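# Put a grinder body into the open carton

## Task

Place a single grinder body inside the open carton, then release it so the gripper is no longer holding it.

## Robot and tools

Robot: two arms, left_arm and right_arm, each with six joints and a parallel gripper. Wrist cameras: cam_left_wrist and cam_right_wrist, both fisheye at 504x504 pixels (intrinsics are given per camera). Images come back in that order.

Frames: results use one scene frame for both arms. The origin sits on the table surface midway between the arms, +x points out across the table, +z points up, and left_arm is on the +y side. The names left and right refer to the arms, not to image sides. In the gripper's own frame the fingers extend along +z and close along y. The reported hand point is between the finger pads, about 1 cm short of the tips. At long reach the printed position may be somewhat off.

Row layout (used by execute_actions and move): one flat list of 14 numbers covering both arms, even if only one moves. The first 7 are left_arm, the next 7 are right_arm. Within each arm the order is shoulder, elbow, waist, wrist pitch, wrist yaw, wrist roll, then opening. Joint numbers are absolute target angles in radians in joint space, not offsets. Stated ranges: shoulder 0.000 to 3.142, elbow 0.000 to 3.019, waist -2.880 to 2.880, wrist pitch -1.693 to 1.571, wrist yaw -1.571 to 1.571, wrist roll -2.094 to 2.094. A true end can differ by up to 0.019 rad. A call is rejected if a target exceeds a range end by more than 0.019 and lies beyond the joint's current angle; targets past the real end are clipped to it, sometimes reported as "joint sent to its limit" (absence of that line proves nothing). Opening is absolute, from -1 (closed) to +1 (fully open), on the same scale as grip_measured.

execute_actions(actions): a list of actions run in sequence. Each action is a table of up to 15 rows; each row lasts one control step of 1/30 s, and if fewer than 15 rows are given the last row repeats to fill 15 steps. An empty list just returns the current state and images.

move(target, speed, blocking): target is one 14-number row of absolute angles and openings. All joints of both arms follow paths that finish together, so grippers trace curves; the paths do not avoid obstacles or the other arm. speed (0.01 to 2 rad/s, default 0.5) caps the rate of whichever joint has the largest change. Paths last at least 0.5 s and are cut off at 10 s. Finger openings are sent at the start. blocking=false returns after 0.5 s while motion continues; until a result shows the move ended, new rows or moves are refused, so use wait or stop first. The extra "move:" line reports the ending (done, off_target, moving, held, fault, naming any arm not done), limits=held or limits=none, and each arm's joint farthest from its target. After limits=held an arm may suddenly move much faster than the set speed.

wait(seconds): 0 to 10 s, arms keep their last command; returns early if a running move ends. wait(0) checks a non-blocking move. stop(): brakes the running move; faster motion needs more room; fingers keep moving. zoom_image(camera, region): region [x0, y0, x1, y1] in pixels of that camera's latest image, origin top-left, at most 504 by 504. finished_scene(scene): pass the number of the current scene; it ends the scene irreversibly and reports success, so only call it once the body rests in the carton and is released. Replying without a tool call also ends everything.

Motion limits: each step, a joint's target is held within a fixed lead of its measured angle (rad: waist 0.264, shoulder 0.32, elbow 0.276, wrist pitch 0.33, wrist yaw 0.186, wrist roll 0.522), and targets that would move the gripper more than 70 mm from where it is are scaled back. So big jumps need several actions; an unfinished motion may not complete on its own, so resend the rest. To keep a joint still, resend its value from "Joint targets". "joint command not followed" means a clearance check altered some joint targets.

Result lines: the state line gives each gripper's end_effector_position (m) and end_effector_quat_wxyz. Joint positions and Joint velocities list each arm in the joint order above plus the pad gap in m (0.094 fully open). Joint targets shows what the joints are currently driven toward. grip_measured is the measured opening on the command scale; each gripper may read off by about 1 mm consistently. Joint torques are raw drive outputs with offset, scale and noise, nonzero even in free air.

Gripping: fingers go where grip_measured would equal your command (except near ±1). To hold something, command roughly 0.03 below grip_measured; smaller margins grip more gently. Pad force tops out near 50 to 62 N; very thin parts get less.

Cautions: nothing may leave the table. Avoid the arms hitting or pressing each other. Fast moves make harder impacts, and targets set deep past a contact press harder; avoid slams, drops and slips. Something may occasionally tug a held part or nudge loose objects. Holding loads heats motors: MOTOR HOT appears from 85 °C, and at 100 °C an OVER-TEMPERATURE FAULT drops that arm until it cools; any FAULT stops an arm. The robot keeps its last command while you compose replies, so avoid leaving it straining under load. Smooth, short, low-effort motion is preferred.

Each tool is called as a command line: name --argument value for each argument, lists and objects as JSON in quotes; but a table of rows of numbers goes row by row, as --pt "numbers of a row", without its own name.

## Session

execute_actions --actions '[]'

Scene clock: 0.00 s.
left_arm: end_effector_position=(+0.5810, -0.0106, +0.1680) grip_measured=+1.000 end_effector_quat_wxyz=(+0.691, +0.486, +0.497, +0.199) | right_arm: end_effector_position=(+0.1421, -0.6425, +0.3895) grip_measured=+1.000 end_effector_quat_wxyz=(+0.155, +0.920, +0.345, +0.106)
Joint names: [shoulder, elbow, waist, wrist pitch, wrist yaw, wrist roll]
Joint positions: left_arm=[ 1.894  0.957 -0.165  0.971  0.126  1.05   0.094] | right_arm=[ 1.226  1.518 -1.262 -1.557 -0.226  1.193  0.094]
Joint velocities: left_arm=[-0.015  0.002  0.005 -0.012 -0.022 -0.007  0.   ] | right_arm=[ 0.015  0.027  0.005 -0.022 -0.066  0.007  0.   ]
Joint torques (N m, as the arm reports them, + toward a larger angle): no reading
Joint targets: left_arm=[1.902 0.974 -0.165 0.974 0.126 1.050] | right_arm=[1.229 1.540 -1.262 -1.556 -0.226 1.193]

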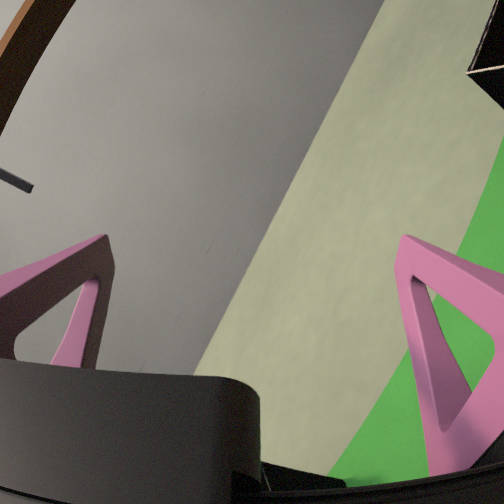

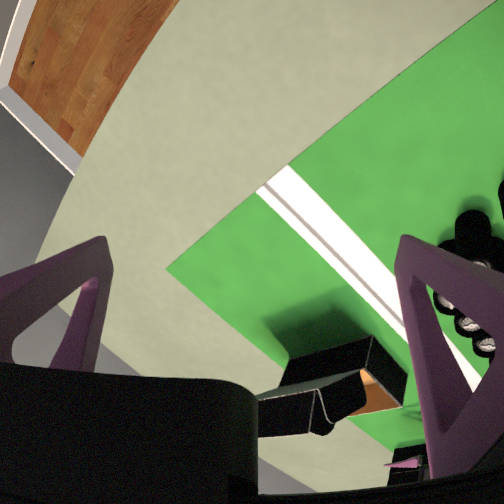

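move --target '[0.6,0.95,-0.35,-0.8,0.0,0.0,1, 1.05,1.28,-0.3,-1.66,0.0,1.3,1]' --speed 0.9

Scene clock: 18.03 s.
left_arm: end_effector_position=(+0.2371, +0.0837, +0.4326) grip_measured=+1.000 end_effector_quat_wxyz=(+0.523, +0.232, +0.808, -0.143) | right_arm: end_effector_position=(+0.2753, -0.3682, +0.3359) grip_measured=+1.000 end_effector_quat_wxyz=(+0.063, +0.716, +0.694, +0.036)
Joint names: [shoulder, elbow, waist, wrist pitch, wrist yaw, wrist roll]
Joint positions: left_arm=[ 0.595  0.957 -0.339 -0.787  0.004  0.015  0.094] | right_arm=[ 1.057  1.283 -0.306 -1.651 -0.005  1.292  0.094]
Joint velocities: left_arm=[0.015 0.002 0.005 0.012 0.007 0.037 0.   ] | right_arm=[-0.005 -0.007  0.005 -0.007 -0.081 -0.007  0.   ]
Joint torques (N m, as the arm reports them, + toward a larger angle): left_arm=[ 0.72  9.58 -1.88  1.   -0.05 -0.18] | right_arm=[-5.79  9.18 -0.03 -0.07  0.18 -0.09]
Joint targets: left_arm=[0.600 0.950 -0.350 -0.800 0.000 0.000] | right_arm=[1.050 1.280 -0.300 -1.660 0.000 1.300]
move: done; limits=none; left_arm: farthest joint: the wrist roll, 0.015 radians from its target (1.050 radians at the start); right_arm: farthest joint: the wrist pitch, 0.009 radians from its target (0.103 radians at the start)

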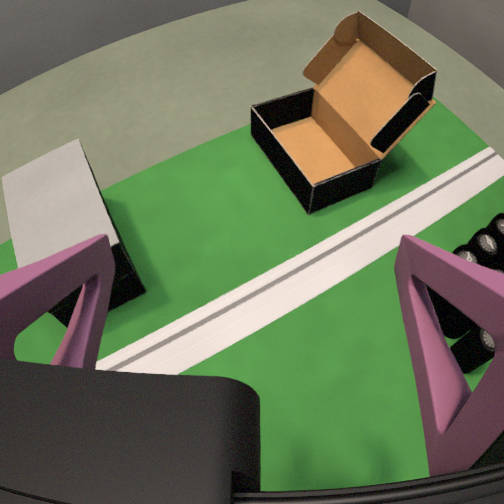

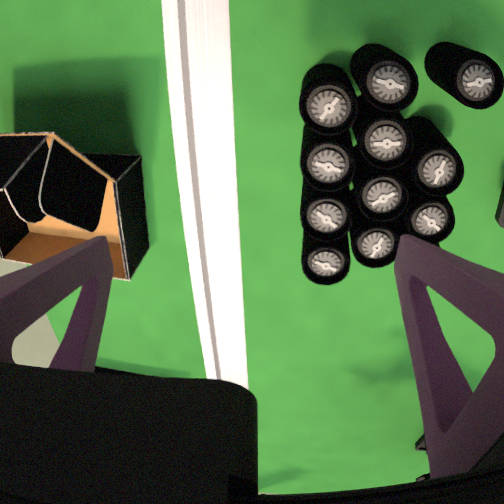

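move --target '[0.6,0.95,-0.35,-0.8,0.0,0.0,1, 1.099,0.767,0.275,-1.236,0.0,-0.793,1]' --speed 1.0

Scene clock: 65.07 s.
left_arm: end_effector_position=(+0.2371, +0.0837, +0.4326) grip_measured=+1.000 end_effector_quat_wxyz=(+0.523, +0.232, +0.808, -0.143) | right_arm: end_effector_position=(+0.2467, -0.2063, +0.1311) grip_measured=+1.000 end_effector_quat_wxyz=(+0.002, -0.499, +0.866, +0.002)
Joint names: [shoulder, elbow, waist, wrist pitch, wrist yaw, wrist roll]
Joint positions: left_arm=[ 0.595  0.957 -0.339 -0.787  0.004  0.015  0.094] | right_arm=[ 1.088  0.767  0.265 -1.247 -0.005 -0.785  0.094]
Joint velocities: left_arm=[-0.005 -0.002 -0.005  0.002 -0.007 -0.022  0.   ] | right_arm=[ 0.005 -0.002  0.005  0.007 -0.037  0.022  0.   ]
Joint torques (N m, as the arm reports them, + toward a larger angle): left_arm=[ 0.28  9.6  -1.89  1.05 -0.05 -0.09] | right_arm=[-4.41  8.87  0.31  0.62 -0.02 -0.23]
Joint targets: left_arm=[0.600 0.950 -0.350 -0.800 0.000 0.000] | right_arm=[1.099 0.767 0.275 -1.236 -0.000 -0.793]
move: done; limits=none; left_arm: farthest joint: the wrist roll, 0.015 radians from its target (0.015 radians at the start); right_arm: farthest joint: the shoulder, 0.011 radians from its target (0.042 radians at the start)

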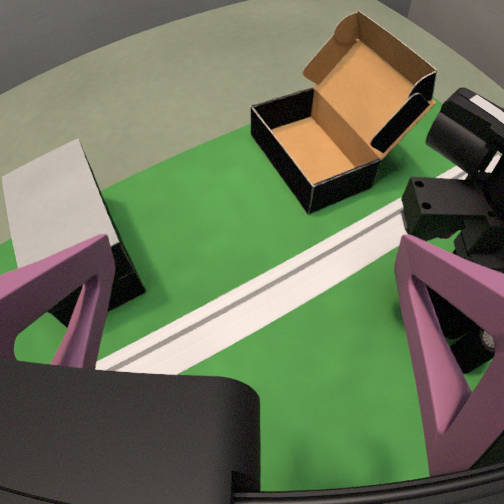

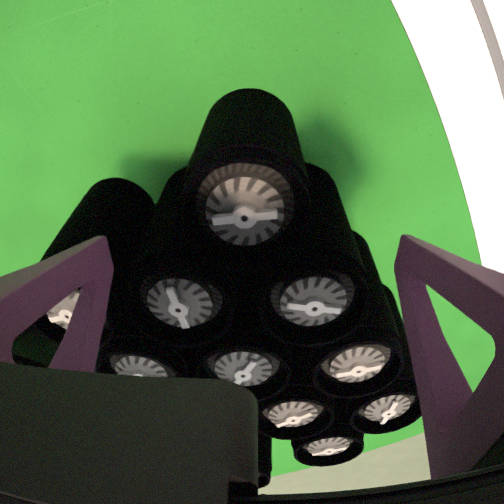

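move --target '[0.6,0.95,-0.35,-0.8,0.0,0.0,1, 1.185,0.629,0.281,-1.013,0.0,-0.793,0.6]' --speed 0.3

Scene clock: 75.10 s.
left_arm: end_effector_position=(+0.2371, +0.0837, +0.4326) grip_measured=+1.000 end_effector_quat_wxyz=(+0.523, +0.232, +0.808, -0.143) | right_arm: end_effector_position=(+0.2470, -0.2045, +0.0667) grip_measured=+0.601 end_effector_quat_wxyz=(+0.009, -0.502, +0.865, +0.000)
Joint names: [shoulder, elbow, waist, wrist pitch, wrist yaw, wrist roll]
Joint positions: left_arm=[ 0.595  0.957 -0.339 -0.787  0.004  0.014  0.094] | right_arm=[ 1.17   0.639  0.271 -1.024 -0.005 -0.785  0.075]
Joint velocities: left_arm=[ 0.005 -0.012 -0.024  0.007 -0.007  0.037  0.   ] | right_arm=[-0.024 -0.012 -0.024  0.002 -0.051 -0.007  0.001]
Joint torques (N m, as the arm reports them, + toward a larger angle): left_arm=[ 0.22  9.6  -1.88  1.04 -0.05 -0.09] | right_arm=[-4.19  7.24  0.28  0.67 -0.02 -0.23]
Joint targets: left_arm=[0.600 0.950 -0.350 -0.800 0.000 -0.000] | right_arm=[1.185 0.629 0.281 -1.013 0.000 -0.793]
move: done; limits=none; left_arm: farthest joint: the wrist roll, 0.014 radians from its target (0.015 radians at the start); right_arm: farthest joint: the shoulder, 0.015 radians from its target (0.097 radians at the start)

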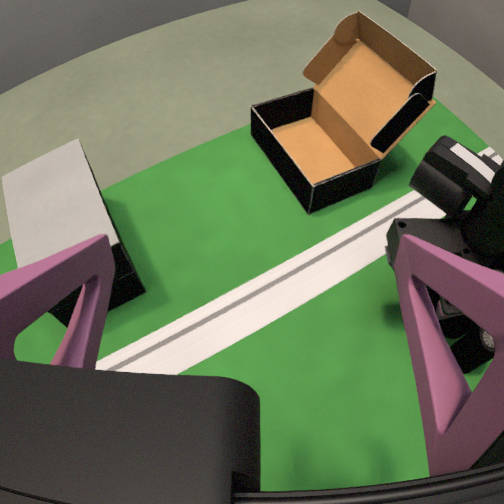

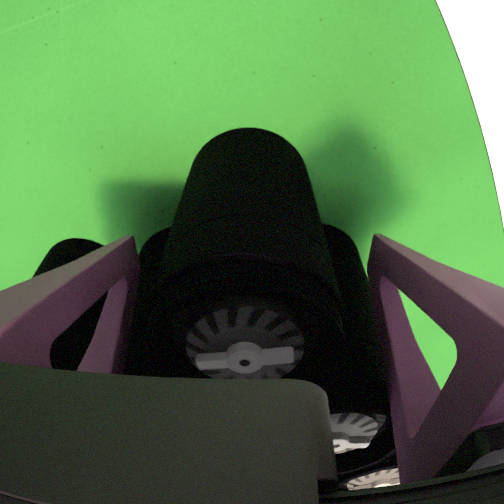

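execute_actions --actions '[[[0.6,0.95,-0.35,-0.8,0.0,0.0,1, 1.185,0.618,0.281,-1.013,0.0,-0.793,0.3]],[[0.6,0.95,-0.35,-0.8,0.0,0.0,1, 1.185,0.618,0.281,-1.013,0.0,-0.793,0.09],[0.6,0.95,-0.35,-0.8,0.0,0.0,1, 1.185,0.618,0.281,-1.013,0.0,-0.793,0.09],[0.6,0.95,-0.35,-0.8,0.0,0.0,1, 1.185,0.618,0.281,-1.013,0.0,-0.793,0.09],[0.6,0.95,-0.35,-0.8,0.0,0.0,1, 1.185,0.618,0.281,-1.013,0.0,-0.793,0.09],[0.6,0.95,-0.35,-0.8,0.0,0.0,1, 1.185,0.618,0.281,-1.013,0.0,-0.793,0.09],[0.6,0.95,-0.35,-0.8,0.0,0.0,1, 1.185,0.618,0.281,-1.013,0.0,-0.793,0.09],[0.6,0.95,-0.35,-0.8,0.0,0.0,1, 1.185,0.618,0.281,-1.013,0.0,-0.793,0.015]]]'

Scene clock: 85.93 s.
left_arm: end_effector_position=(+0.2371, +0.0837, +0.4326) grip_measured=+1.000 end_effector_quat_wxyz=(+0.523, +0.232, +0.808, -0.143) | right_arm: end_effector_position=(+0.2462, -0.2023, +0.0655) grip_measured=+0.042 end_effector_quat_wxyz=(+0.010, -0.505, +0.863, +0.002)
Joint names: [shoulder, elbow, waist, wrist pitch, wrist yaw, wrist roll]
Joint positions: left_arm=[ 0.595  0.957 -0.339 -0.787  0.004  0.014  0.094] | right_arm=[ 1.17   0.636  0.277 -1.018 -0.009 -0.785  0.049]
Joint velocities: left_arm=[-0.005 -0.012 -0.015 -0.012  0.022 -0.007  0.   ] | right_arm=[-0.015  0.002  0.005 -0.002 -0.037 -0.022  0.   ]
Joint torques (N m, as the arm reports them, + toward a larger angle): left_arm=[ 0.24  9.6  -1.91  1.04 -0.05 -0.09] | right_arm=[-4.29  6.65 -0.29  0.38  0.17 -0.23]
Joint targets: left_arm=[0.600 0.950 -0.350 -0.800 0.000 0.000] | right_arm=[1.185 0.618 0.281 -1.013 0.000 -0.793]

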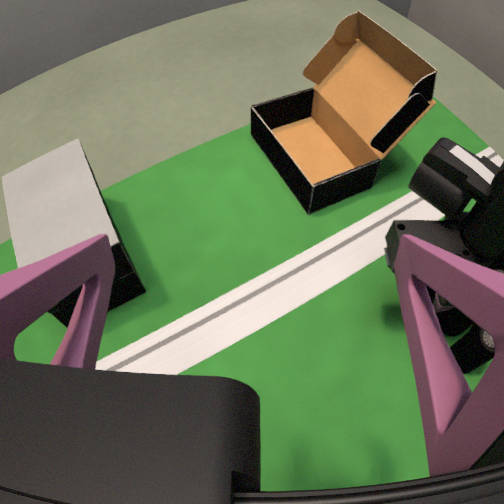

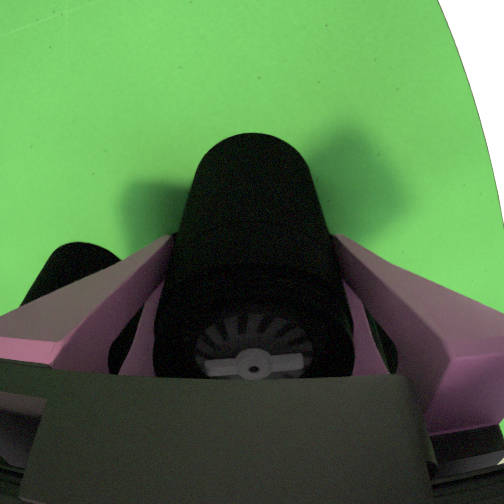

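move --target '[0.6,0.95,-0.35,-0.8,0.0,0.0,1, 1.03,0.915,0.281,-1.415,0.0,-0.793,0.012]' --speed 0.4

move --target '[0.6,0.95,-0.35,-0.8,0.0,0.0,1, 1.72,0.595,0.442,1.0,0.0,0.01,0.012]' --speed 1.0

move --target '[0.6,0.95,-0.35,-0.8,0.0,0.0,1, 2.025,0.595,0.442,1.368,0.0,0.01,0.012]' --speed 0.3

Scene clock: 106.17 s.
left_arm: end_effector_position=(+0.2371, +0.0837, +0.4326) grip_measured=+1.000 end_effector_quat_wxyz=(+0.523, +0.232, +0.808, -0.143) | right_arm: end_effector_position=(+0.2391, -0.2050, +0.1795) grip_measured=+0.042 end_effector_quat_wxyz=(-0.003, -0.505, +0.863, +0.003)
Joint names: [shoulder, elbow, waist, wrist pitch, wrist yaw, wrist roll]
Joint positions: left_arm=[ 0.595  0.957 -0.339 -0.787  0.004  0.014  0.094] | right_arm=[ 1.038  0.864  0.277 -1.405 -0.005 -0.786  0.049]
Joint velocities: left_arm=[-0.015 -0.012 -0.024 -0.002 -0.007 -0.051  0.   ] | right_arm=[ 0.005 -0.007 -0.005 -0.002 -0.022  0.022  0.001]
Joint torques (N m, as the arm reports them, + toward a larger angle): left_arm=[ 0.24  9.61 -1.89  1.04 -0.05 -0.08] | right_arm=[-5.44 13.28 -0.26 -0.39  0.   -0.23]
Joint targets: left_arm=[0.600 0.950 -0.350 -0.800 0.000 0.000] | right_arm=[1.030 0.915 0.281 -1.415 0.000 -0.793]
move: off_target (right_arm); limits=none; left_arm: farthest joint: the wrist roll, 0.014 radians from its target (0.014 radians at the start); right_arm: farthest joint: the elbow, 0.051 radians from its target (0.279 radians at the start)

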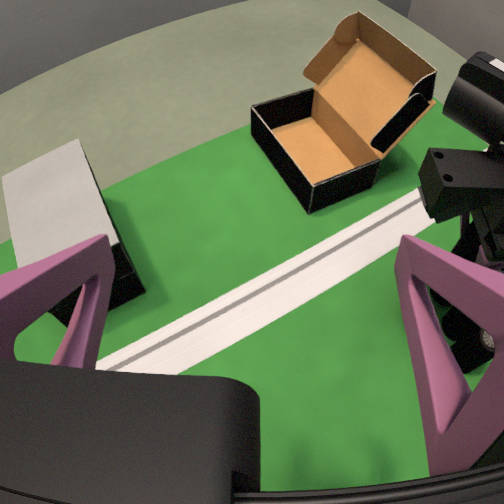

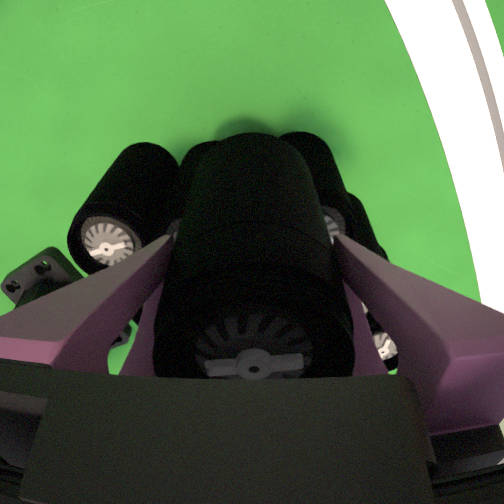

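Scene clock: 109.37 s.
left_arm: end_effector_position=(+0.2371, +0.0837, +0.4326) grip_measured=+1.000 end_effector_quat_wxyz=(+0.523, +0.232, +0.808, -0.143) | right_arm: end_effector_position=(+0.4873, -0.0485, +0.1091) grip_measured=+0.042 end_effector_quat_wxyz=(+0.632, -0.162, +0.745, +0.139)
Joint names: [shoulder, elbow, waist, wrist pitch, wrist yaw, wrist roll]
Joint positions: left_arm=[ 0.595  0.957 -0.339 -0.787  0.004  0.014  0.094] | right_arm=[ 1.719  0.587  0.43   0.968 -0.005  0.002  0.049]
Joint velocities: left_arm=[-0.015  0.007 -0.005  0.002 -0.022  0.037  0.   ] | right_arm=[-0.005  0.007 -0.015 -0.012 -0.037  0.051 -0.   ]
Joint torques (N m, as the arm reports them, + toward a larger angle): left_arm=[ 0.24  9.6  -1.9   1.04 -0.05 -0.09] | right_arm=[-10.35   6.12   0.51   3.52   0.07  -0.08]
Joint targets: left_arm=[0.600 0.950 -0.350 -0.800 -0.000 0.000] | right_arm=[1.720 0.595 0.442 1.000 -0.000 0.010]
move: off_target (right_arm); limits=none; left_arm: farthest joint: the wrist roll, 0.014 radians from its target (0.014 radians at the start); right_arm: farthest joint: the wrist pitch, 0.032 radians from its target (2.405 radians at the start)

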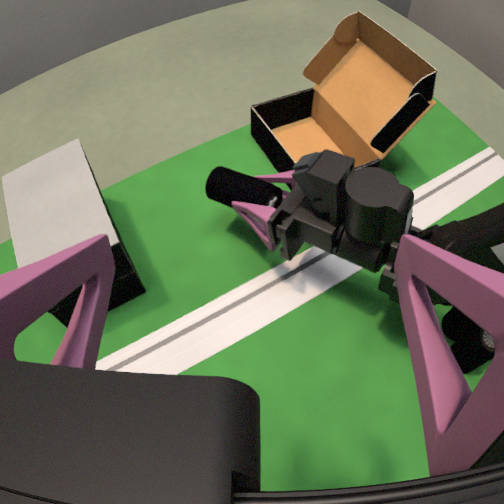

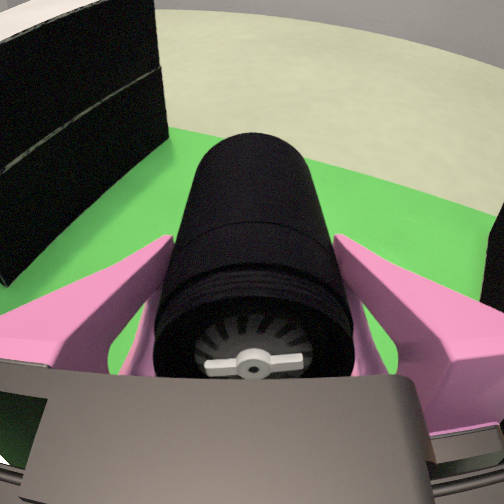

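Scene clock: 111.07 s.
left_arm: end_effector_position=(+0.2371, +0.0837, +0.4326) grip_measured=+1.000 end_effector_quat_wxyz=(+0.523, +0.232, +0.808, -0.143) | right_arm: end_effector_position=(+0.4815, -0.0511, +0.0398) grip_measured=+0.042 end_effector_quat_wxyz=(+0.656, -0.157, +0.724, +0.144)
Joint names: [shoulder, elbow, waist, wrist pitch, wrist yaw, wrist roll]
Joint positions: left_arm=[ 0.595  0.957 -0.339 -0.787  0.004  0.014  0.094] | right_arm=[ 2.019  0.584  0.43   1.338 -0.005  0.002  0.049]
Joint velocities: left_arm=[-0.005 -0.012 -0.015 -0.002 -0.066 -0.066  0.   ] | right_arm=[-0.005  0.022 -0.005  0.002  0.007 -0.007 -0.   ]
Joint torques (N m, as the arm reports them, + toward a larger angle): left_arm=[ 0.26  9.59 -1.91  1.05 -0.04 -0.09] | right_arm=[-11.09   3.79   0.51   3.39   0.08  -0.08]
Joint targets: left_arm=[0.600 0.950 -0.350 -0.800 0.000 -0.000] | right_arm=[2.025 0.595 0.442 1.368 0.000 0.010]
move: off_target (right_arm); limits=none; left_arm: farthest joint: the wrist roll, 0.014 radians from its target (0.014 radians at the start); right_arm: farthest joint: the wrist pitch, 0.030 radians from its target (0.400 radians at the start)

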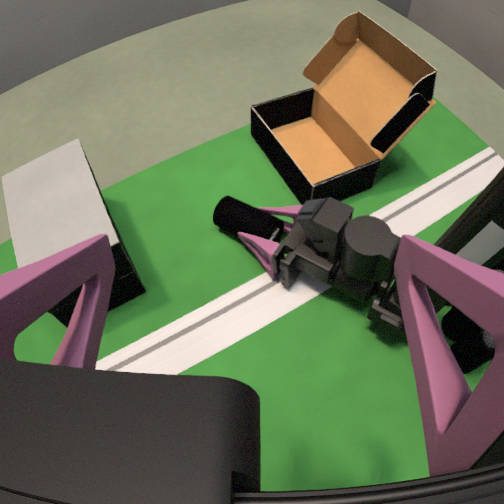

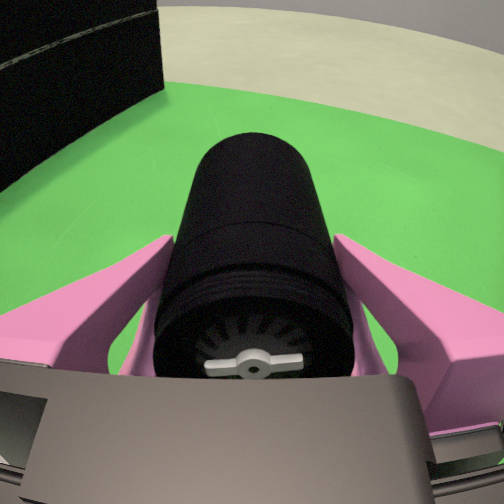

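execute_actions --actions '[[[0.6,0.95,-0.35,-0.8,0.0,0.0,1, 2.030,0.595,0.442,1.368,0.0,0.01,0.012],[0.6,0.95,-0.35,-0.8,0.0,0.0,1, 2.033,0.595,0.442,1.368,0.0,0.01,0.012],[0.6,0.95,-0.35,-0.8,0.0,0.0,1, 2.036,0.595,0.442,1.368,0.0,0.01,0.012],[0.6,0.95,-0.35,-0.8,0.0,0.0,1, 2.037,0.595,0.442,1.368,0.0,0.01,0.012],[0.6,0.95,-0.35,-0.8,0.0,0.0,1, 2.037,0.595,0.442,1.368,0.0,0.01,0.012],[0.6,0.95,-0.35,-0.8,0.0,0.0,1, 2.037,0.595,0.442,1.368,0.0,0.01,0.012],[0.6,0.95,-0.35,-0.8,0.0,0.0,1, 2.037,0.595,0.442,1.368,0.0,0.01,0.012],[0.6,0.95,-0.35,-0.8,0.0,0.0,1, 2.037,0.595,0.442,1.368,0.0,0.01,0.012],[0.6,0.95,-0.35,-0.8,0.0,0.0,1, 2.037,0.595,0.442,1.368,0.0,0.01,0.012],[0.6,0.95,-0.35,-0.8,0.0,0.0,1, 2.037,0.595,0.442,1.368,0.0,0.01,0.012],[0.6,0.95,-0.35,-0.8,0.0,0.0,1, 2.037,0.595,0.442,1.368,0.0,0.01,0.07]],[[0.6,0.95,-0.35,-0.8,0.0,0.0,1, 2.037,0.595,0.442,1.368,0.0,0.01,0.07],[0.6,0.95,-0.35,-0.8,0.0,0.0,1, 2.037,0.595,0.442,1.368,0.0,0.01,0.07],[0.6,0.95,-0.35,-0.8,0.0,0.0,1, 2.037,0.595,0.442,1.368,0.0,0.01,0.07],[0.6,0.95,-0.35,-0.8,0.0,0.0,1, 2.037,0.595,0.442,1.368,0.0,0.01,0.07],[0.6,0.95,-0.35,-0.8,0.0,0.0,1, 2.037,0.595,0.442,1.368,0.0,0.01,0.07],[0.6,0.95,-0.35,-0.8,0.0,0.0,1, 2.037,0.595,0.442,1.368,0.0,0.01,0.2]]]'

move --target '[0.6,0.95,-0.35,-0.8,0.0,0.0,1, 1.70,0.595,0.442,0.98,0.0,0.01,1]' --speed 0.6

move --target '[0.6,0.95,-0.35,-0.8,0.0,0.0,1, 1.875,1.535,0.442,-1.22,0.0,0.01,1]' --speed 1.0

Scene clock: 124.03 s.
left_arm: end_effector_position=(+0.2371, +0.0837, +0.4326) grip_measured=+1.000 end_effector_quat_wxyz=(+0.523, +0.232, +0.808, -0.143) | right_arm: end_effector_position=(+0.4809, -0.0513, +0.0377) grip_measured=+0.199 end_effector_quat_wxyz=(+0.657, -0.157, +0.723, +0.145)
Joint names: [shoulder, elbow, waist, wrist pitch, wrist yaw, wrist roll]
Joint positions: left_arm=[ 0.595  0.957 -0.339 -0.787  0.004  0.014  0.094] | right_arm=[ 2.029  0.584  0.43   1.351 -0.005  0.002  0.056]
Joint velocities: left_arm=[-0.015  0.002  0.005  0.002  0.022 -0.022  0.   ] | right_arm=[0.005 0.002 0.005 0.002 0.081 0.037 0.001]
Joint torques (N m, as the arm reports them, + toward a larger angle): left_arm=[ 0.25  9.61 -1.88  1.05 -0.04 -0.08] | right_arm=[-11.15   3.67   0.48   2.78   0.08  -0.08]
Joint targets: left_arm=[0.600 0.950 -0.350 -0.800 0.000 0.000] | right_arm=[2.037 0.595 0.442 1.368 -0.000 0.010]

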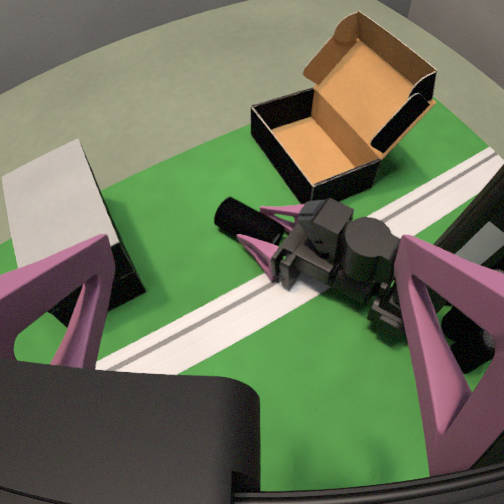

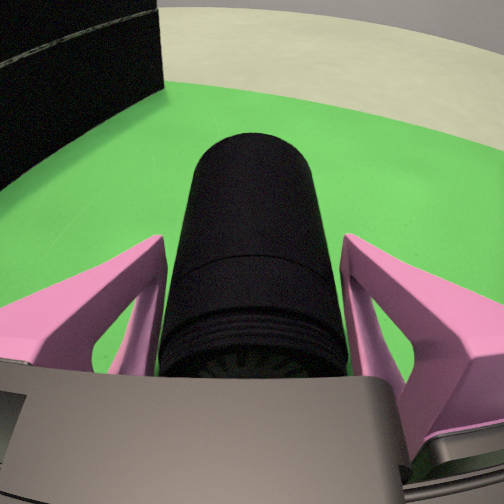

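Scene clock: 125.20 s.
left_arm: end_effector_position=(+0.2371, +0.0837, +0.4326) grip_measured=+1.000 end_effector_quat_wxyz=(+0.523, +0.232, +0.808, -0.143) | right_arm: end_effector_position=(+0.4871, -0.0485, +0.1248) grip_measured=+1.000 end_effector_quat_wxyz=(+0.647, -0.159, +0.732, +0.143)
Joint names: [shoulder, elbow, waist, wrist pitch, wrist yaw, wrist roll]
Joint positions: left_arm=[ 0.595  0.957 -0.339 -0.787  0.004  0.014  0.094] | right_arm=[ 1.697  0.584  0.43   0.991 -0.005  0.002  0.094]
Joint velocities: left_arm=[-0.005  0.007  0.005  0.002 -0.037  0.11   0.   ] | right_arm=[-0.024 -0.012  0.005 -0.002  0.007 -0.022  0.   ]
Joint torques (N m, as the arm reports them, + toward a larger angle): left_arm=[ 0.27  9.6  -1.89  1.05 -0.04 -0.09] | right_arm=[-10.12   6.51   0.48   1.46   0.08  -0.08]
Joint targets: left_arm=[0.600 0.950 -0.350 -0.800 -0.000 0.000] | right_arm=[1.700 0.595 0.442 0.980 -0.000 0.010]
move: done; limits=none; left_arm: farthest joint: the wrist roll, 0.014 radians from its target (0.014 radians at the start); right_arm: farthest joint: the waist, 0.012 radians from its target (0.012 radians at the start)

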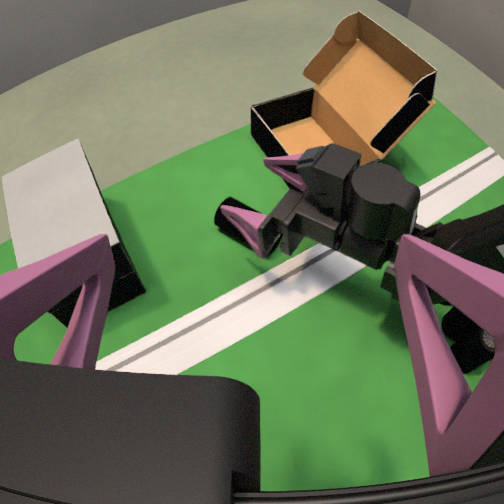

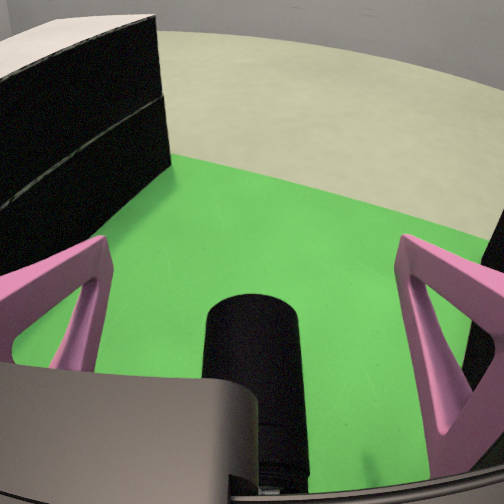

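Scene clock: 128.10 s.
left_arm: end_effector_position=(+0.2371, +0.0837, +0.4326) grip_measured=+1.000 end_effector_quat_wxyz=(+0.523, +0.232, +0.808, -0.143) | right_arm: end_effector_position=(+0.4882, -0.0480, +0.0973) grip_measured=+1.000 end_effector_quat_wxyz=(+0.002, -0.210, +0.978, +0.003)
Joint names: [shoulder, elbow, waist, wrist pitch, wrist yaw, wrist roll]
Joint positions: left_arm=[ 0.595  0.957 -0.339 -0.787  0.004  0.014  0.094] | right_arm=[ 1.85   1.495  0.43  -1.211 -0.005  0.002  0.094]
Joint velocities: left_arm=[ 0.005 -0.002 -0.015 -0.002 -0.022  0.007  0.   ] | right_arm=[ 0.015  0.007 -0.005 -0.022  0.037  0.022  0.   ]
Joint torques (N m, as the arm reports them, + toward a larger angle): left_arm=[ 0.23  9.6  -1.89  1.05 -0.04 -0.09] | right_arm=[-13.74  11.93   0.52  -0.31   0.07  -0.08]
Joint targets: left_arm=[0.600 0.950 -0.350 -0.800 -0.000 -0.000] | right_arm=[1.875 1.535 0.442 -1.220 -0.000 0.010]
move: off_target (right_arm); limits=none; left_arm: farthest joint: the wrist roll, 0.014 radians from its target (0.014 radians at the start); right_arm: farthest joint: the elbow, 0.040 radians from its target (0.951 radians at the start)

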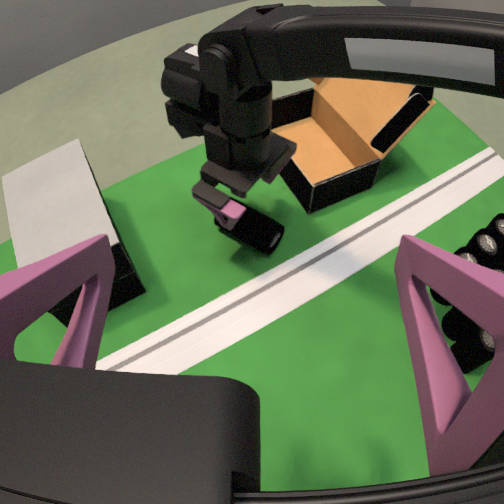

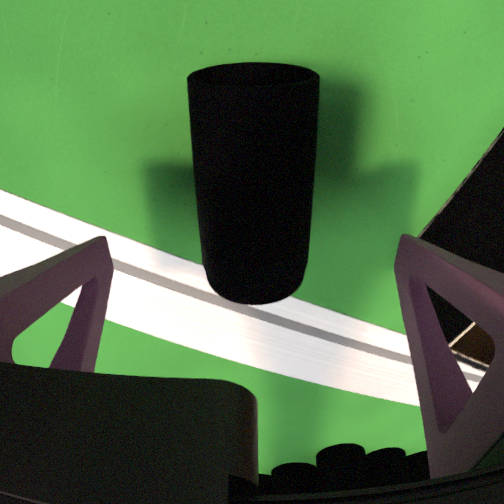

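Centered. Descend with the same command as before, then close.

move --target '[0.6,0.95,-0.35,-0.8,0.0,0.0,1, 1.940,1.411,0.442,-1.041,0.0,0.01,0.5]' --speed 0.3

execute_actions --actions '[[[0.6,0.95,-0.35,-0.8,0.0,0.0,1, 1.940,1.411,0.442,-1.041,0.0,0.01,0.09],[0.6,0.95,-0.35,-0.8,0.0,0.0,1, 1.940,1.411,0.442,-1.041,0.0,0.01,0.09],[0.6,0.95,-0.35,-0.8,0.0,0.0,1, 1.940,1.411,0.442,-1.041,0.0,0.01,0.09],[0.6,0.95,-0.35,-0.8,0.0,0.0,1, 1.940,1.411,0.442,-1.041,0.0,0.01,0.09],[0.6,0.95,-0.35,-0.8,0.0,0.0,1, 1.940,1.411,0.442,-1.041,0.0,0.01,0.09],[0.6,0.95,-0.35,-0.8,0.0,0.0,1, 1.940,1.411,0.442,-1.041,0.0,0.01,0.09],[0.6,0.95,-0.35,-0.8,0.0,0.0,1, 1.940,1.411,0.442,-1.041,0.0,0.01,0.09],[0.6,0.95,-0.35,-0.8,0.0,0.0,1, 1.940,1.411,0.442,-1.041,0.0,0.01,0.09],[0.6,0.95,-0.35,-0.8,0.0,0.0,1, 1.940,1.411,0.442,-1.041,0.0,0.01,0.012]]]'

Scene clock: 138.97 s.
left_arm: end_effector_position=(+0.2371, +0.0837, +0.4326) grip_measured=+1.000 end_effector_quat_wxyz=(+0.523, +0.232, +0.808, -0.143) | right_arm: end_effector_position=(+0.4862, -0.0489, +0.0251) grip_measured=+0.501 end_effector_quat_wxyz=(-0.002, -0.210, +0.978, +0.002)
Joint names: [shoulder, elbow, waist, wrist pitch, wrist yaw, wrist roll]
Joint positions: left_arm=[ 0.595  0.957 -0.339 -0.787  0.004  0.014  0.094] | right_arm=[ 1.929  1.407  0.43  -1.051 -0.005  0.002  0.071]
Joint velocities: left_arm=[ 0.005  0.002 -0.015 -0.007 -0.022  0.007  0.   ] | right_arm=[-0.015 -0.017 -0.005 -0.012 -0.066 -0.037  0.   ]
Joint torques (N m, as the arm reports them, + toward a larger angle): left_arm=[ 0.25  9.6  -1.88  1.04 -0.04 -0.08] | right_arm=[-14.94   8.41   0.49   0.59   0.07  -0.08]
Joint targets: left_arm=[0.600 0.950 -0.350 -0.800 0.000 -0.000] | right_arm=[1.940 1.411 0.442 -1.041 0.000 0.010]
move: done; limits=none; left_arm: farthest joint: the wrist roll, 0.014 radians from its target (0.014 radians at the start); right_arm: farthest joint: the waist, 0.012 radians from its target (0.012 radians at the start)

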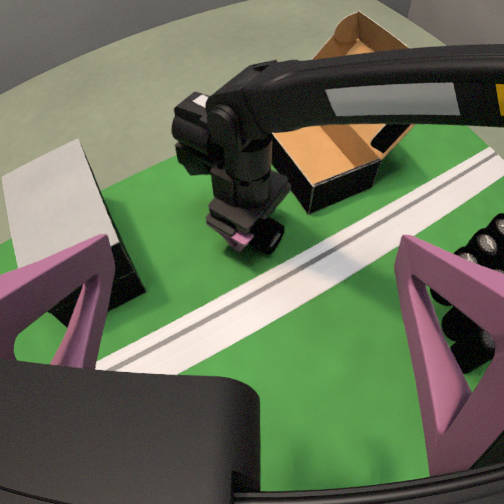

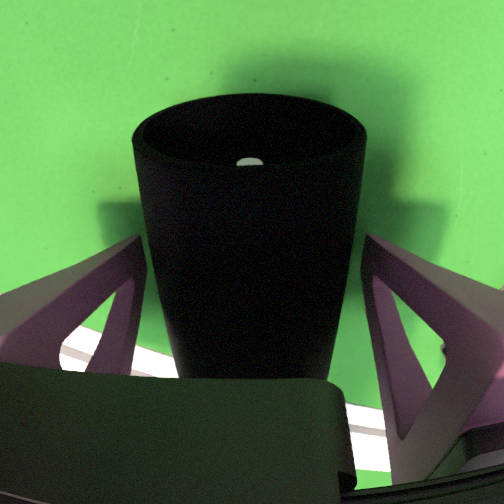

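Scene clock: 139.47 s.
left_arm: end_effector_position=(+0.2371, +0.0837, +0.4326) grip_measured=+1.000 end_effector_quat_wxyz=(+0.523, +0.232, +0.808, -0.143) | right_arm: end_effector_position=(+0.4862, -0.0487, +0.0251) grip_measured=+0.040 end_effector_quat_wxyz=(-0.001, -0.210, +0.978, +0.002)
Joint names: [shoulder, elbow, waist, wrist pitch, wrist yaw, wrist roll]
Joint positions: left_arm=[ 0.595  0.957 -0.339 -0.787  0.004  0.014  0.094] | right_arm=[ 1.929  1.407  0.431 -1.051 -0.005  0.003  0.049]
Joint velocities: left_arm=[-0.024 -0.007 -0.005  0.007  0.022  0.022  0.   ] | right_arm=[-0.005  0.007 -0.005 -0.002 -0.022  0.066 -0.   ]
Joint torques (N m, as the arm reports them, + toward a larger angle): left_arm=[ 0.24  9.6  -1.88  1.05 -0.04 -0.09] | right_arm=[-15.11   8.39   0.44   0.57   0.06  -0.08]
Joint targets: left_arm=[0.600 0.950 -0.350 -0.800 -0.000 0.000] | right_arm=[1.940 1.411 0.442 -1.041 -0.000 0.010]

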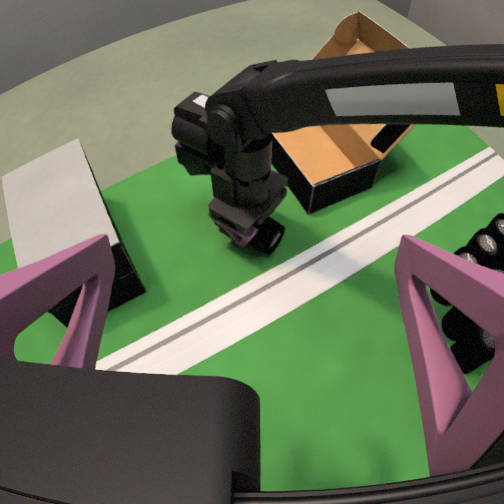

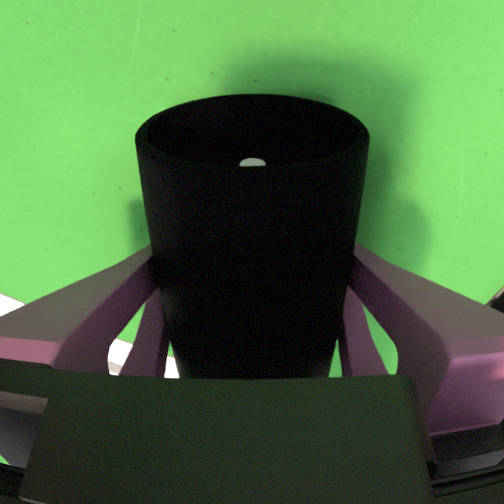

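move --target '[0.6,0.95,-0.35,-0.8,0.0,0.0,1, 1.845,1.638,0.442,-1.328,0.0,0.01,0.012]' --speed 0.4

move --target '[0.6,0.95,-0.35,-0.8,0.0,0.0,1, 1.845,1.638,0.098,-1.328,0.0,0.16,0.012]' --speed 0.4

Scene clock: 150.30 s.
left_arm: end_effector_position=(+0.2371, +0.0837, +0.4326) grip_measured=+1.000 end_effector_quat_wxyz=(+0.523, +0.232, +0.808, -0.143) | right_arm: end_effector_position=(+0.4968, -0.0439, +0.1333) grip_measured=+0.040 end_effector_quat_wxyz=(-0.002, -0.210, +0.978, +0.002)
Joint names: [shoulder, elbow, waist, wrist pitch, wrist yaw, wrist roll]
Joint positions: left_arm=[ 0.595  0.957 -0.339 -0.787  0.004  0.014  0.094] | right_arm=[ 1.85   1.595  0.431 -1.318 -0.005  0.003  0.049]
Joint velocities: left_arm=[-0.015 -0.012 -0.015  0.002  0.081  0.081  0.   ] | right_arm=[-0.024 -0.007 -0.005  0.002 -0.037 -0.022 -0.   ]
Joint torques (N m, as the arm reports them, + toward a larger angle): left_arm=[ 0.26  9.6  -1.92  1.05 -0.04 -0.08] | right_arm=[-16.46  12.39   0.41  -0.37   0.07  -0.08]
Joint targets: left_arm=[0.600 0.950 -0.350 -0.800 -0.000 0.000] | right_arm=[1.845 1.638 0.442 -1.328 -0.000 0.010]
move: off_target (right_arm); limits=none; left_arm: farthest joint: the wrist roll, 0.014 radians from its target (0.014 radians at the start); right_arm: farthest joint: the elbow, 0.043 radians from its target (0.231 radians at the start)

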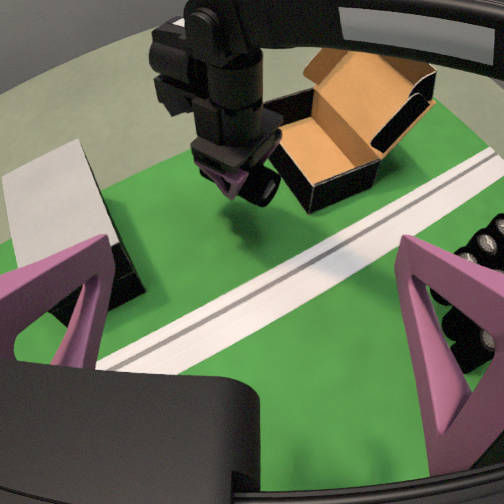

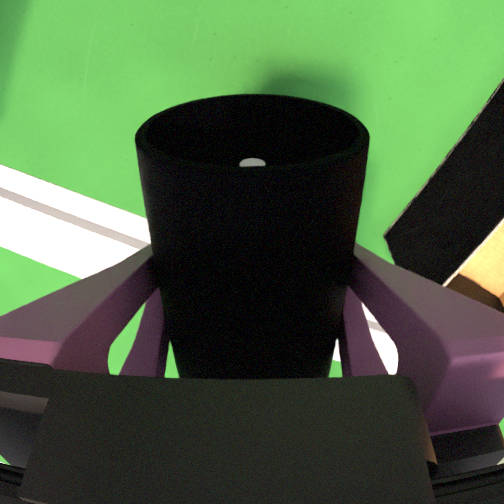

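Scene clock: 151.77 s.
left_arm: end_effector_position=(+0.2371, +0.0837, +0.4326) grip_measured=+1.000 end_effector_quat_wxyz=(+0.523, +0.232, +0.808, -0.143) | right_arm: end_effector_position=(+0.5443, -0.2273, +0.1325) grip_measured=+0.040 end_effector_quat_wxyz=(-0.003, +0.032, +0.999, +0.001)
Joint names: [shoulder, elbow, waist, wrist pitch, wrist yaw, wrist roll]
Joint positions: left_arm=[ 0.595  0.957 -0.339 -0.787  0.004  0.014  0.094] | right_arm=[ 1.85   1.593  0.092 -1.318 -0.002  0.152  0.049]
Joint velocities: left_arm=[-0.005  0.002 -0.005 -0.017  0.081 -0.051  0.   ] | right_arm=[-0.015  0.012 -0.015  0.002  0.051 -0.037  0.   ]
Joint torques (N m, as the arm reports them, + toward a larger angle): left_arm=[ 0.24  9.61 -1.91  1.04 -0.04 -0.09] | right_arm=[-16.24  12.6   -0.11  -0.4   -0.04  -0.07]
Joint targets: left_arm=[0.600 0.950 -0.350 -0.800 0.000 0.000] | right_arm=[1.845 1.638 0.098 -1.328 -0.000 0.160]
move: off_target (right_arm); limits=none; left_arm: farthest joint: the wrist roll, 0.014 radians from its target (0.014 radians at the start); right_arm: farthest joint: the elbow, 0.045 radians from its target (0.043 radians at the start)

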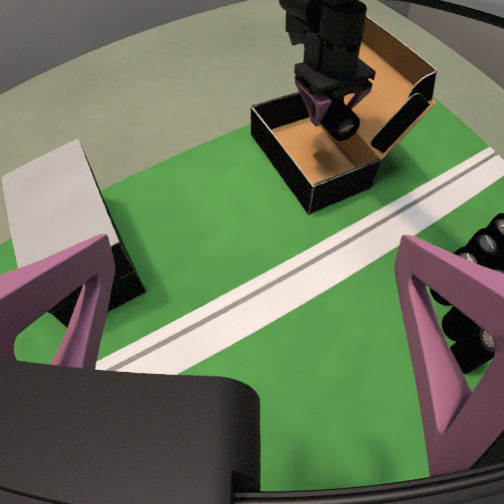

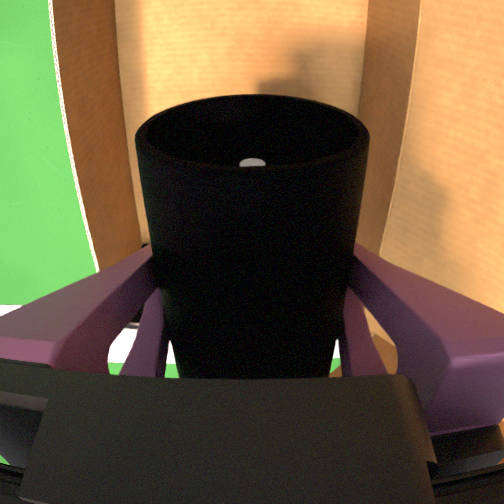

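move --target '[0.6,0.95,-0.35,-0.8,0.0,0.0,1, 1.968,1.503,0.115,-1.090,0.0,0.16,0.012]' --speed 0.25

Scene clock: 168.37 s.
left_arm: end_effector_position=(+0.2371, +0.0837, +0.4326) grip_measured=+1.000 end_effector_quat_wxyz=(+0.523, +0.232, +0.808, -0.143) | right_arm: end_effector_position=(+0.5547, -0.2197, +0.0357) grip_measured=+0.040 end_effector_quat_wxyz=(+0.001, +0.026, +1.000, +0.001)
Joint names: [shoulder, elbow, waist, wrist pitch, wrist yaw, wrist roll]
Joint positions: left_arm=[ 0.595  0.957 -0.339 -0.787  0.004  0.014  0.094] | right_arm=[ 1.964  1.495  0.103 -1.099 -0.002  0.152  0.049]
Joint velocities: left_arm=[ 0.015 -0.002 -0.005 -0.007  0.007 -0.007  0.   ] | right_arm=[-0.005 -0.007  0.005  0.017 -0.007 -0.051 -0.   ]
Joint torques (N m, as the arm reports them, + toward a larger angle): left_arm=[ 0.27  9.61 -1.9   1.05 -0.04 -0.09] | right_arm=[-16.     9.04   0.52   0.54  -0.03  -0.07]
Joint targets: left_arm=[0.600 0.950 -0.350 -0.800 0.000 0.000] | right_arm=[1.968 1.503 0.115 -1.090 -0.000 0.160]
move: done; limits=none; left_arm: farthest joint: the wrist roll, 0.014 radians from its target (0.014 radians at the start); right_arm: farthest joint: the waist, 0.012 radians from its target (0.023 radians at the start)

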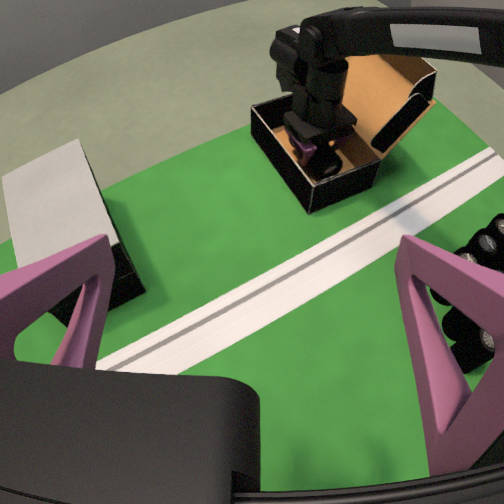

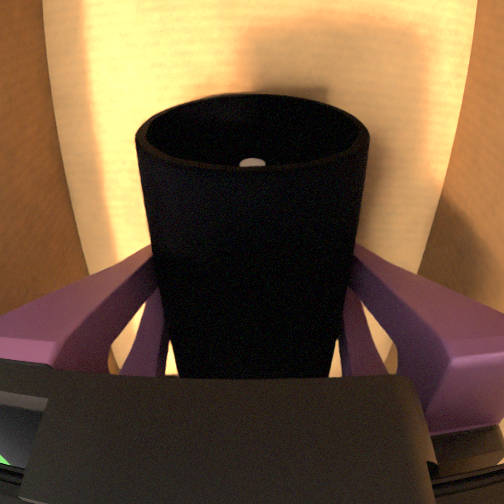

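execute_actions --actions '[[[0.6,0.95,-0.35,-0.8,0.0,0.0,1, 1.972,1.503,0.115,-1.090,0.0,0.16,0.012],[0.6,0.95,-0.35,-0.8,0.0,0.0,1, 1.975,1.503,0.115,-1.090,0.0,0.16,0.012],[0.6,0.95,-0.35,-0.8,0.0,0.0,1, 1.978,1.503,0.115,-1.090,0.0,0.16,0.012],[0.6,0.95,-0.35,-0.8,0.0,0.0,1, 1.980,1.503,0.115,-1.090,0.0,0.16,0.012],[0.6,0.95,-0.35,-0.8,0.0,0.0,1, 1.982,1.503,0.115,-1.090,0.0,0.16,0.012],[0.6,0.95,-0.35,-0.8,0.0,0.0,1, 1.984,1.503,0.115,-1.090,0.0,0.16,0.012],[0.6,0.95,-0.35,-0.8,0.0,0.0,1, 1.986,1.503,0.115,-1.090,0.0,0.16,0.012]],[[0.6,0.95,-0.35,-0.8,0.0,0.0,1, 1.986,1.503,0.115,-1.090,0.0,0.16,0.2]]]'

move --target '[0.6,0.95,-0.35,-0.8,0.0,0.0,1, 1.90,1.62,0.115,-1.27,0.0,0.16,0.2]' --speed 0.4

Scene clock: 178.60 s.
left_arm: end_effector_position=(+0.2371, +0.0837, +0.4326) grip_measured=+1.000 end_effector_quat_wxyz=(+0.523, +0.232, +0.808, -0.143) | right_arm: end_effector_position=(+0.5534, -0.2198, +0.0286) grip_measured=+0.199 end_effector_quat_wxyz=(-0.005, +0.026, +1.000, +0.000)
Joint names: [shoulder, elbow, waist, wrist pitch, wrist yaw, wrist roll]
Joint positions: left_arm=[ 0.595  0.957 -0.339 -0.787  0.004  0.014  0.094] | right_arm=[ 1.977  1.495  0.103 -1.099 -0.002  0.152  0.056]
Joint velocities: left_arm=[ 0.005  0.002 -0.015  0.012 -0.007  0.051  0.   ] | right_arm=[-0.005  0.007 -0.005  0.007  0.007 -0.037 -0.001]
Joint torques (N m, as the arm reports them, + toward a larger angle): left_arm=[ 0.21  9.6  -1.89  1.05 -0.04 -0.08] | right_arm=[-15.81   8.83   0.52   0.48  -0.03  -0.08]
Joint targets: left_arm=[0.600 0.950 -0.350 -0.800 -0.000 0.000] | right_arm=[1.986 1.503 0.115 -1.090 0.000 0.160]

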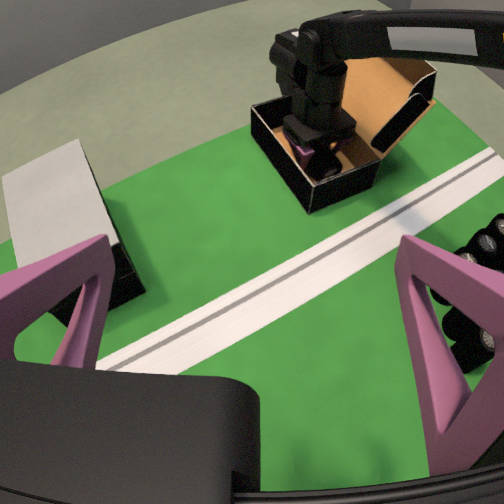

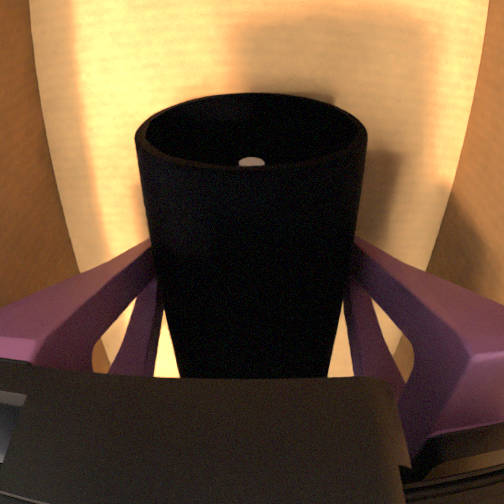

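Scene clock: 179.57 s.
left_arm: end_effector_position=(+0.2371, +0.0837, +0.4326) grip_measured=+1.000 end_effector_quat_wxyz=(+0.523, +0.232, +0.808, -0.143) | right_arm: end_effector_position=(+0.5564, -0.2195, +0.1116) grip_measured=+0.199 end_effector_quat_wxyz=(+0.006, +0.026, +1.000, +0.002)
Joint names: [shoulder, elbow, waist, wrist pitch, wrist yaw, wrist roll]
Joint positions: left_arm=[ 0.595  0.957 -0.339 -0.787  0.004  0.014  0.094] | right_arm=[ 1.887  1.59   0.103 -1.261 -0.002  0.152  0.056]
Joint velocities: left_arm=[-0.015 -0.002  0.005 -0.007  0.051 -0.007  0.   ] | right_arm=[-0.005  0.012 -0.005  0.007 -0.007  0.037  0.001]
Joint torques (N m, as the arm reports them, + toward a larger angle): left_arm=[ 0.21  9.6  -1.89  1.05 -0.04 -0.09] | right_arm=[-15.21  11.3    0.45  -0.3   -0.03  -0.07]
Joint targets: left_arm=[0.600 0.950 -0.350 -0.800 -0.000 -0.000] | right_arm=[1.900 1.620 0.115 -1.270 -0.000 0.160]
move: off_target (right_arm); limits=none; left_arm: farthest joint: the wrist roll, 0.014 radians from its target (0.014 radians at the start); right_arm: farthest joint: the elbow, 0.030 radians from its target (0.125 radians at the start)

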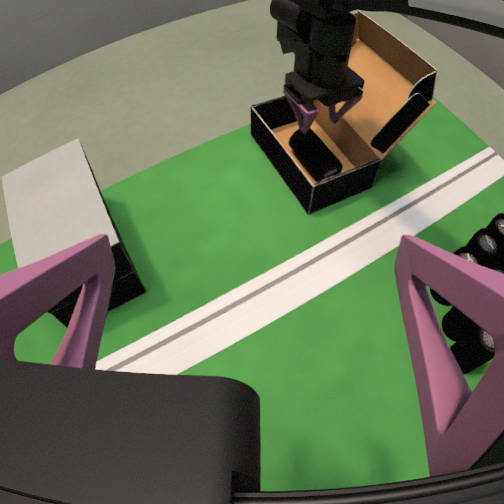

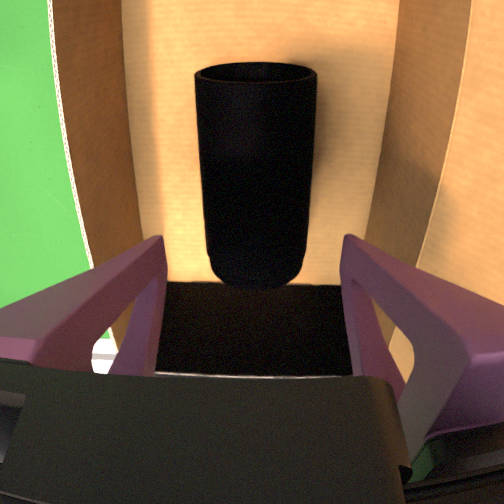

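execute_actions --actions '[]'

Scene clock: 184.40 s.
left_arm: end_effector_position=(+0.2371, +0.0837, +0.4326) grip_measured=+1.000 end_effector_quat_wxyz=(+0.523, +0.232, +0.808, -0.143) | right_arm: end_effector_position=(+0.5564, -0.2195, +0.1116) grip_measured=+0.199 end_effector_quat_wxyz=(+0.006, +0.026, +1.000, +0.002)
Joint names: [shoulder, elbow, waist, wrist pitch, wrist yaw, wrist roll]
Joint positions: left_arm=[ 0.595  0.957 -0.339 -0.787  0.004  0.014  0.094] | right_arm=[ 1.887  1.59   0.103 -1.261 -0.002  0.152  0.056]
Joint velocities: left_arm=[ 0.024 -0.002 -0.034  0.002 -0.037 -0.007  0.   ] | right_arm=[ 0.005 -0.017  0.005  0.002 -0.051 -0.037  0.001]
Joint torques (N m, as the arm reports them, + toward a larger angle): left_arm=[ 0.23  9.59 -1.87  1.05 -0.04 -0.08] | right_arm=[-15.27  11.31   0.49  -0.31  -0.03  -0.07]
Joint targets: left_arm=[0.600 0.950 -0.350 -0.800 0.000 -0.000] | right_arm=[1.900 1.620 0.115 -1.270 0.000 0.160]

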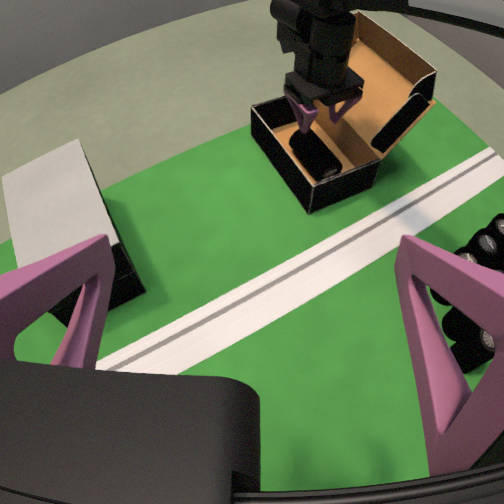

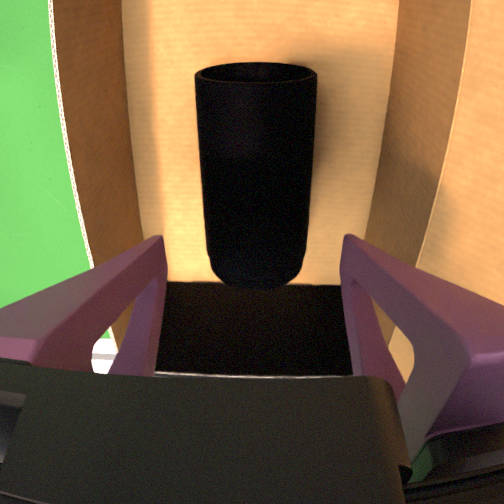

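finished_scene --scene 2

The scene is finished: the task was done.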